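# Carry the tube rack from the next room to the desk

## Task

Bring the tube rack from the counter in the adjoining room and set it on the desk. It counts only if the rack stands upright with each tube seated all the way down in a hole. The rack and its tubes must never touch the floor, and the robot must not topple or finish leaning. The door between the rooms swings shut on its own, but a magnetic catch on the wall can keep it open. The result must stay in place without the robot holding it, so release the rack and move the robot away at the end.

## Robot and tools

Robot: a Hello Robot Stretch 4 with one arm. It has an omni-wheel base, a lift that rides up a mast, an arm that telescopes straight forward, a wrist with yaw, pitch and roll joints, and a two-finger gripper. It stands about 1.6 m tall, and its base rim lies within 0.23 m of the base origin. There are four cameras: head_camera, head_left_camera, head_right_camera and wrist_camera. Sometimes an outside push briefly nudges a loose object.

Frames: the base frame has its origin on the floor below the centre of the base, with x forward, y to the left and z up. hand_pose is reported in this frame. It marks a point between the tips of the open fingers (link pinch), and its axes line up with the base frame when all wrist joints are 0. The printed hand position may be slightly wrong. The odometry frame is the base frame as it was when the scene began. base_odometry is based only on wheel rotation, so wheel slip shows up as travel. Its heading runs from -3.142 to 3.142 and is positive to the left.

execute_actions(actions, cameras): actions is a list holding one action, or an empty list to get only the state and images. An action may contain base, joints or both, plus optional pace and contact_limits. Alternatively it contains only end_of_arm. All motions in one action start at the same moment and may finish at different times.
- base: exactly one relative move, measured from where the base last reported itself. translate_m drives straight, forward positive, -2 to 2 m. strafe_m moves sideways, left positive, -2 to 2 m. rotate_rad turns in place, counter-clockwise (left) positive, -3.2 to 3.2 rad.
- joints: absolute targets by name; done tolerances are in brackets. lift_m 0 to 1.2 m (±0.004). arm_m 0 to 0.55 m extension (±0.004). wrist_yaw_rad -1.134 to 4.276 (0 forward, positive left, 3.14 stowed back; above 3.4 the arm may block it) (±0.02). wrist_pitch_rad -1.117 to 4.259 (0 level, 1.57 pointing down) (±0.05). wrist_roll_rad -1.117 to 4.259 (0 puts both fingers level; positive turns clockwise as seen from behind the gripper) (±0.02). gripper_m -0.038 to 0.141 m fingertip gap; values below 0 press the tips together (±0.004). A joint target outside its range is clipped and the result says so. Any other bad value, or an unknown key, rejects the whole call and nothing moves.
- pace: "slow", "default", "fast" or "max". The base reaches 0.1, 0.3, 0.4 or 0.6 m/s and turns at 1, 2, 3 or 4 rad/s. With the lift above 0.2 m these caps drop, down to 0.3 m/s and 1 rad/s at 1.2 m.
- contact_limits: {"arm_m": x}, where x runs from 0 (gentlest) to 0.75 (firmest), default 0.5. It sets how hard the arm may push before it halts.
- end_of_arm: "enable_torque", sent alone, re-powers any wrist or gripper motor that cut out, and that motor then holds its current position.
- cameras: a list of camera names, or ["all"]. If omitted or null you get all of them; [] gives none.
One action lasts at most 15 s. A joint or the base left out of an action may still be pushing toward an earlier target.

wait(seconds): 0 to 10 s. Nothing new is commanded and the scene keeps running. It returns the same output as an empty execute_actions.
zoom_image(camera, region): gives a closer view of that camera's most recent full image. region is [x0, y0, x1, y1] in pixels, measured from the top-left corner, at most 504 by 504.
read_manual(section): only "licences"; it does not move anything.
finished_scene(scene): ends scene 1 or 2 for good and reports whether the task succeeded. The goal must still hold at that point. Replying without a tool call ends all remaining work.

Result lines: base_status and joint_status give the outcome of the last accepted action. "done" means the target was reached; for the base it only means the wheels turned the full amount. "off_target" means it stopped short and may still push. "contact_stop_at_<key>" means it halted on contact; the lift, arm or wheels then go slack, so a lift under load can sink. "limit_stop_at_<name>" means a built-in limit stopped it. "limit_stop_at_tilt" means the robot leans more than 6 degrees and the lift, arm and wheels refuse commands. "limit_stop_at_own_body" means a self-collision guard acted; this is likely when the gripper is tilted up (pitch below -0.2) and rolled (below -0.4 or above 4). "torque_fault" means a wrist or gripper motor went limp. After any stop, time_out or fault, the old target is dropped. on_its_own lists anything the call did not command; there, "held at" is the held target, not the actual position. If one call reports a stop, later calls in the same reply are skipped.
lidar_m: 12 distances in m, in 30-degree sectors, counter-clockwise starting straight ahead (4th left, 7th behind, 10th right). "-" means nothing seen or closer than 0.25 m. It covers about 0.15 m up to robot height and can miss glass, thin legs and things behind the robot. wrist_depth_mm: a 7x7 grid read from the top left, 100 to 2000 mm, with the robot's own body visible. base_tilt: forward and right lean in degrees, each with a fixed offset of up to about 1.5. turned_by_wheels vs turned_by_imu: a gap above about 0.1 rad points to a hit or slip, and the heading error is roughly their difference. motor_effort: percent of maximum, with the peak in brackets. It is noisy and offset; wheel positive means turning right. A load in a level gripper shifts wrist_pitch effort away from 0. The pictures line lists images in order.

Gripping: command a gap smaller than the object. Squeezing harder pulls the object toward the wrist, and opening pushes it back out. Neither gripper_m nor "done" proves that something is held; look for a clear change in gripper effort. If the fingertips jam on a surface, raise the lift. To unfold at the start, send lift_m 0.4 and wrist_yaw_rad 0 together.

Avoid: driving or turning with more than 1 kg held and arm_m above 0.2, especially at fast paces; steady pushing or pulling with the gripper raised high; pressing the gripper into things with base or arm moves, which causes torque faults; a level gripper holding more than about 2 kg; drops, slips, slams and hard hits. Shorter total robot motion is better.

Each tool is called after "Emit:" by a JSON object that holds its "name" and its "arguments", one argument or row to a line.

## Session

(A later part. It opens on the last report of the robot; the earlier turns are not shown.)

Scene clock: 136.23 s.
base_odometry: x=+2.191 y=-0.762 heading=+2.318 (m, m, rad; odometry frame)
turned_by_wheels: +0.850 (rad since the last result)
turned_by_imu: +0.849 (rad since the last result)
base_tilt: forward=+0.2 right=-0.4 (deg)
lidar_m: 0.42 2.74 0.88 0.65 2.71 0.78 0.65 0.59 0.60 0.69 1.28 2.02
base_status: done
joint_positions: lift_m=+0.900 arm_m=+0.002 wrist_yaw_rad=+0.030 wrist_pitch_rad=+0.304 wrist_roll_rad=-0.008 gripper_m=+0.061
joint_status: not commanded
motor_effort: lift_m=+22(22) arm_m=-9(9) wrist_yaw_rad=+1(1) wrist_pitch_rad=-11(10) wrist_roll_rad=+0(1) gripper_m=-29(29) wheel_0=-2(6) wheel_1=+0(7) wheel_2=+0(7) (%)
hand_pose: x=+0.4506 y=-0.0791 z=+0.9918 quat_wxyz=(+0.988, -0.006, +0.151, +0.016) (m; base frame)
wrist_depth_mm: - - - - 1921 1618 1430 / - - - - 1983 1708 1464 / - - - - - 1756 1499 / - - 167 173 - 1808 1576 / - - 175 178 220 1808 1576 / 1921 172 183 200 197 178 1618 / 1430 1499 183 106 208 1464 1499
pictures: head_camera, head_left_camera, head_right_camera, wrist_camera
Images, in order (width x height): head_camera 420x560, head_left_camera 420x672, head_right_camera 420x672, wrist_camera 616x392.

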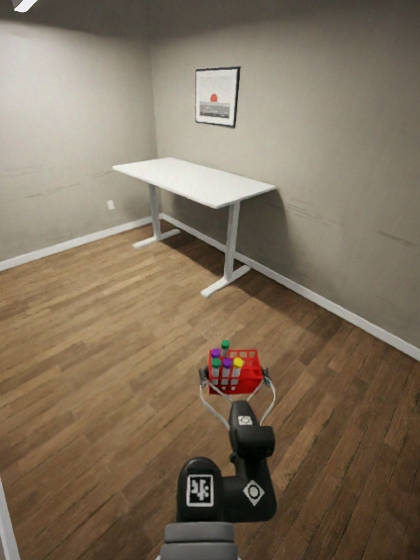

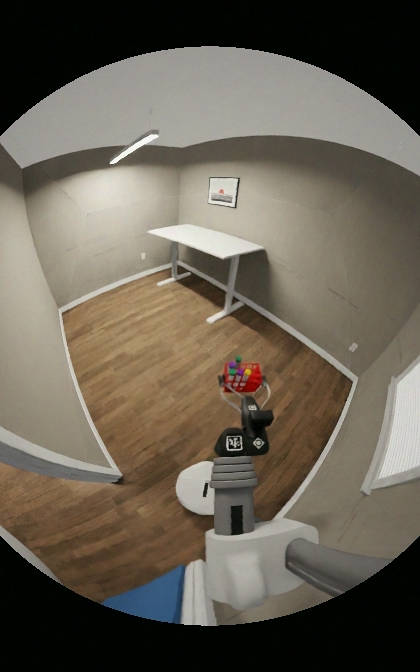

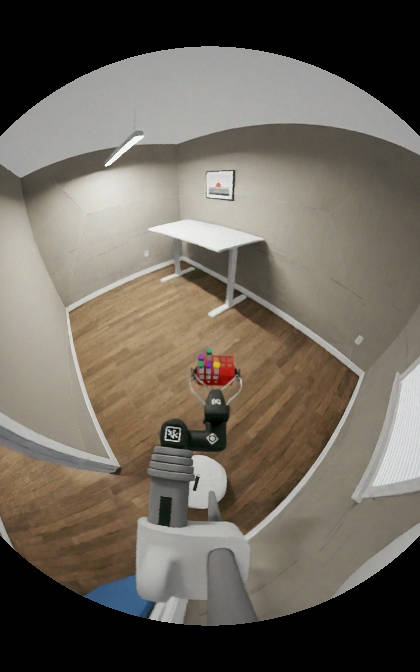

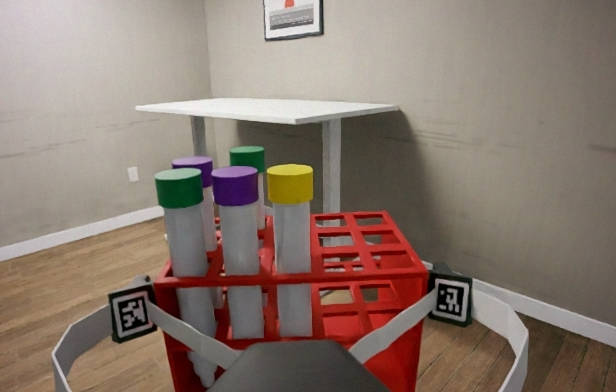

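Emit:
{"name": "execute_actions", "arguments": {
  "actions": [
    {"base":{"translate_m":1.3},"joints":{"arm_m":0.4,"lift_m":1.02},"pace":"fast"}
  ],
  "cameras": ["head_camera","wrist_camera"]
}}

Scene clock: 146.63 s.
base_odometry: x=+1.307 y=+0.191 heading=+2.319 (m, m, rad; odometry frame)
turned_by_wheels: +0.000 (rad since the last result)
turned_by_imu: +0.003 (rad since the last result)
base_tilt: forward=+0.3 right=-0.4 (deg)
lidar_m: 0.42 0.74 2.15 1.56 1.34 1.38 1.79 1.51 1.51 1.29 1.12 0.44
base_status: done
joint_positions: lift_m=+1.020 arm_m=+0.398 wrist_yaw_rad=+0.030 wrist_pitch_rad=+0.304 wrist_roll_rad=-0.008 gripper_m=+0.061
joint_status: all done
motor_effort: lift_m=+23(26) arm_m=+9(11) wrist_yaw_rad=+2(3) wrist_pitch_rad=-10(13) wrist_roll_rad=+2(0) gripper_m=-29(29) wheel_0=+0(6) wheel_1=+1(8) wheel_2=+2(12) (%)
hand_pose: x=+0.8471 y=-0.0791 z=+1.1117 quat_wxyz=(+0.988, -0.006, +0.151, +0.015) (m; base frame)
wrist_depth_mm: 1397 1464 1078 842 691 580 512 / 1430 1537 1138 878 715 597 530 / 1464 1576 1160 917 750 621 544 / 946 866 167 173 768 647 564 / 634 627 176 178 221 609 569 / 473 172 183 200 198 178 452 / 359 379 182 106 208 370 375
pictures: head_camera, wrist_camera
Images, in order (width x height): head_camera 420x560, wrist_camera 616x392.

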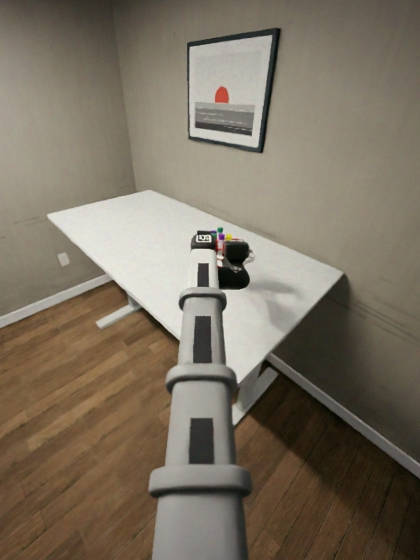

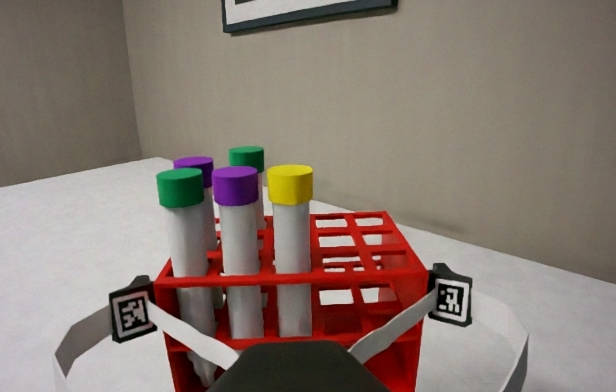

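Emit:
{"name": "execute_actions", "arguments": {
  "actions": [
    {"joints":{"lift_m":0.911}}
  ],
  "cameras": ["wrist_camera"]
}}

Scene clock: 150.80 s.
base_odometry: x=+1.307 y=+0.191 heading=+2.319 (m, m, rad; odometry frame)
turned_by_wheels: +0.000 (rad since the last result)
turned_by_imu: +0.001 (rad since the last result)
base_tilt: forward=+0.3 right=-0.4 (deg)
lidar_m: 0.42 0.73 2.15 1.54 1.36 1.35 1.77 1.53 1.52 1.25 1.10 0.44
base_status: not commanded
joint_positions: lift_m=+0.911 arm_m=+0.398 wrist_yaw_rad=+0.030 wrist_pitch_rad=+0.304 wrist_roll_rad=-0.008 gripper_m=+0.061
joint_status: all done
motor_effort: lift_m=+18(18) arm_m=+9(9) wrist_yaw_rad=+2(2) wrist_pitch_rad=-11(11) wrist_roll_rad=+1(0) gripper_m=-29(30) wheel_0=+0(0) wheel_1=+1(0) wheel_2=+3(2) (%)
hand_pose: x=+0.8471 y=-0.0791 z=+1.0032 quat_wxyz=(+0.988, -0.006, +0.151, +0.015) (m; base frame)
wrist_depth_mm: 1397 1464 1078 842 691 580 512 / 1430 1576 1138 891 715 609 530 / 1397 1118 1060 878 750 627 544 / 585 525 167 175 549 544 539 / 387 389 174 179 221 370 364 / 290 172 183 200 197 178 277 / 220 231 183 106 208 226 230
pictures: wrist_camera
Images, in order (width x height): wrist_camera 616x392.

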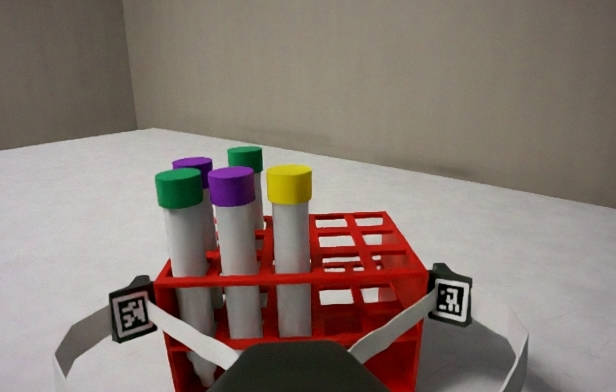

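Emit:
{"name": "execute_actions", "arguments": {
  "actions": [
    {"joints":{"lift_m":0.908,"gripper_m":0.141}}
  ],
  "cameras": ["wrist_camera"]
}}

Emit:
{"name": "execute_actions", "arguments": {
  "actions": [
    {"joints":{"arm_m":0.2}}
  ],
  "cameras": ["head_camera","wrist_camera"]
}}

Emit:
{"name": "zoom_image", "arguments": {
  "camera": "wrist_camera",
  "region": [200, 90, 380, 260]
}}

Scene clock: 156.83 s.
base_odometry: x=+1.307 y=+0.191 heading=+2.319 (m, m, rad; odometry frame)
turned_by_wheels: +0.000 (rad since the last result)
turned_by_imu: +0.002 (rad since the last result)
base_tilt: forward=+0.3 right=-0.4 (deg)
lidar_m: 0.41 0.77 2.16 1.56 1.34 1.35 1.79 1.52 1.53 1.27 1.11 0.48
base_status: not commanded
joint_positions: lift_m=+0.908 arm_m=+0.398 wrist_yaw_rad=+0.030 wrist_pitch_rad=+0.302 wrist_roll_rad=-0.008 gripper_m=+0.141
joint_status: all done
motor_effort: lift_m=+19(22) arm_m=+9(9) wrist_yaw_rad=+2(1) wrist_pitch_rad=-8(11) wrist_roll_rad=-1(1) gripper_m=+0(27) wheel_0=+0(0) wheel_1=+0(0) wheel_2=+2(2) (%)
hand_pose: x=+0.8472 y=-0.0791 z=+1.0005 quat_wxyz=(+0.988, -0.006, +0.151, +0.015) (m; base frame)
wrist_depth_mm: 1397 1464 1078 854 691 574 508 / 1430 1537 1138 878 715 603 530 / 1397 1118 1060 878 750 621 549 / 580 569 187 256 544 535 530 / 384 382 193 209 224 368 362 / 287 197 200 208 207 263 274 / 236 229 216 106 226 224 227
pictures: wrist_camera
Images, in order (width x height): wrist_camera 616x392.

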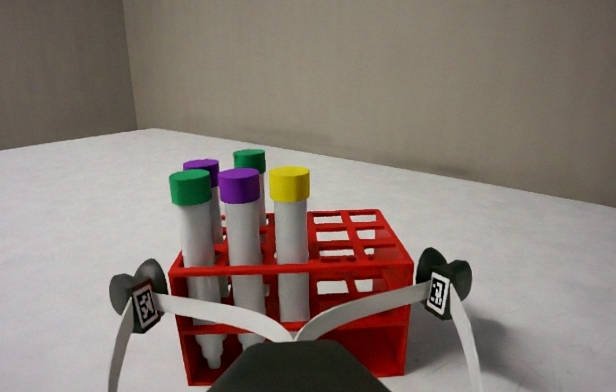

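Scene clock: 158.53 s.
base_odometry: x=+1.307 y=+0.191 heading=+2.319 (m, m, rad; odometry frame)
turned_by_wheels: +0.000 (rad since the last result)
turned_by_imu: +0.000 (rad since the last result)
base_tilt: forward=+0.2 right=-0.4 (deg)
lidar_m: 0.48 0.72 2.14 1.55 1.31 1.36 1.79 1.51 1.52 1.27 1.09 0.45
base_status: not commanded
joint_positions: lift_m=+0.908 arm_m=+0.202 wrist_yaw_rad=+0.030 wrist_pitch_rad=+0.302 wrist_roll_rad=-0.008 gripper_m=+0.141
joint_status: all done
motor_effort: lift_m=+18(19) arm_m=-9(9) wrist_yaw_rad=+2(2) wrist_pitch_rad=-7(7) wrist_roll_rad=-1(0) gripper_m=+0(1) wheel_0=+0(0) wheel_1=+1(1) wheel_2=+2(2) (%)
hand_pose: x=+0.6505 y=-0.0791 z=+1.0004 quat_wxyz=(+0.988, -0.006, +0.151, +0.015) (m; base frame)
wrist_depth_mm: 1464 1618 1308 1025 831 699 615 / 1537 1708 1366 1060 866 723 634 / 1182 1138 917 866 866 741 661 / 580 574 473 392 549 539 525 / 387 384 384 379 375 368 359 / 286 198 276 287 260 264 274 / 236 230 240 106 236 224 228
pictures: head_camera, wrist_camera
Images, in order (width x height): head_camera 420x560, wrist_camera 616x392.

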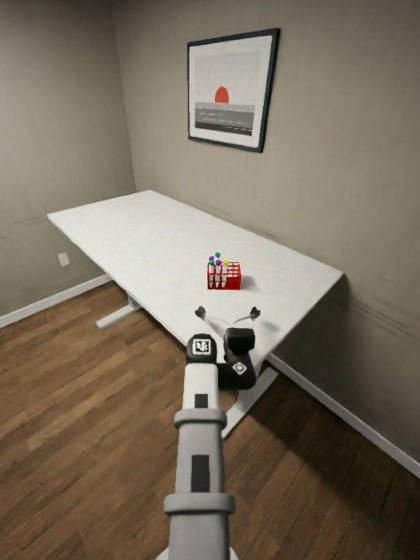

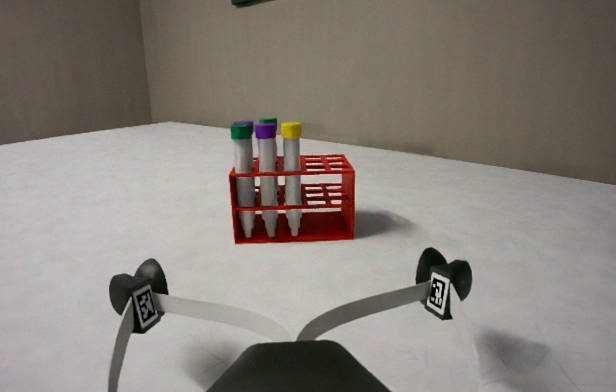

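Region (200, 90, 380, 260) of wrist_camera's 616x392 image, scaled by 2.800.

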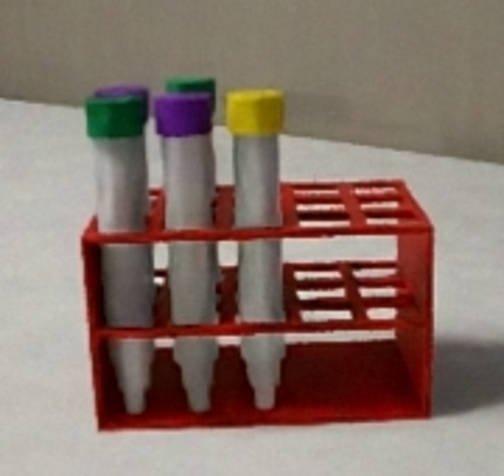

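All five tubes are seated. Moving clear.

Emit:
{"name": "execute_actions", "arguments": {
  "actions": [
    {"base":{"translate_m":-0.4},"joints":{"arm_m":0.0},"pace":"fast"}
  ],
  "cameras": ["wrist_camera"]
}}

Emit:
{"name": "finished_scene", "arguments": {
  "scene": 2
}}

Scene clock: 165.40 s.
base_odometry: x=+1.579 y=-0.102 heading=+2.318 (m, m, rad; odometry frame)
turned_by_wheels: +0.000 (rad since the last result)
turned_by_imu: +0.001 (rad since the last result)
base_tilt: forward=+0.3 right=-0.4 (deg)
lidar_m: 0.83 1.30 2.03 1.24 1.06 1.05 1.43 1.21 1.25 1.52 1.40 1.00
base_status: done
joint_positions: lift_m=+0.908 arm_m=+0.002 wrist_yaw_rad=+0.030 wrist_pitch_rad=+0.302 wrist_roll_rad=-0.008 gripper_m=+0.141
joint_status: all done
motor_effort: lift_m=+18(18) arm_m=-9(10) wrist_yaw_rad=+2(1) wrist_pitch_rad=-6(5) wrist_roll_rad=+0(0) gripper_m=-1(0) wheel_0=+0(6) wheel_1=-2(8) wheel_2=-1(12) (%)
hand_pose: x=+0.4507 y=-0.0791 z=+1.0004 quat_wxyz=(+0.988, -0.006, +0.151, +0.015) (m; base frame)
wrist_depth_mm: 1863 - 1983 1537 1281 1078 946 / 1921 - - 1576 1308 1098 976 / 1983 1430 1078 976 1008 1118 991 / - - - 1618 1366 1182 1025 / - - - 1863 1397 1182 1042 / 1863 197 1808 1863 1078 1205 1078 / 1576 1537 1576 106 1464 1255 1138
pictures: wrist_camera
Images, in order (width x height): wrist_camera 616x392.

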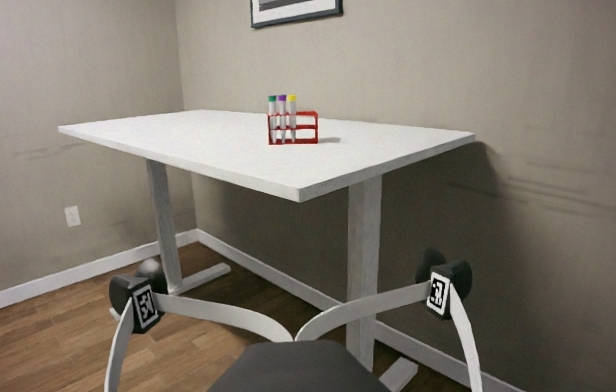

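The scene is finished: the task was done.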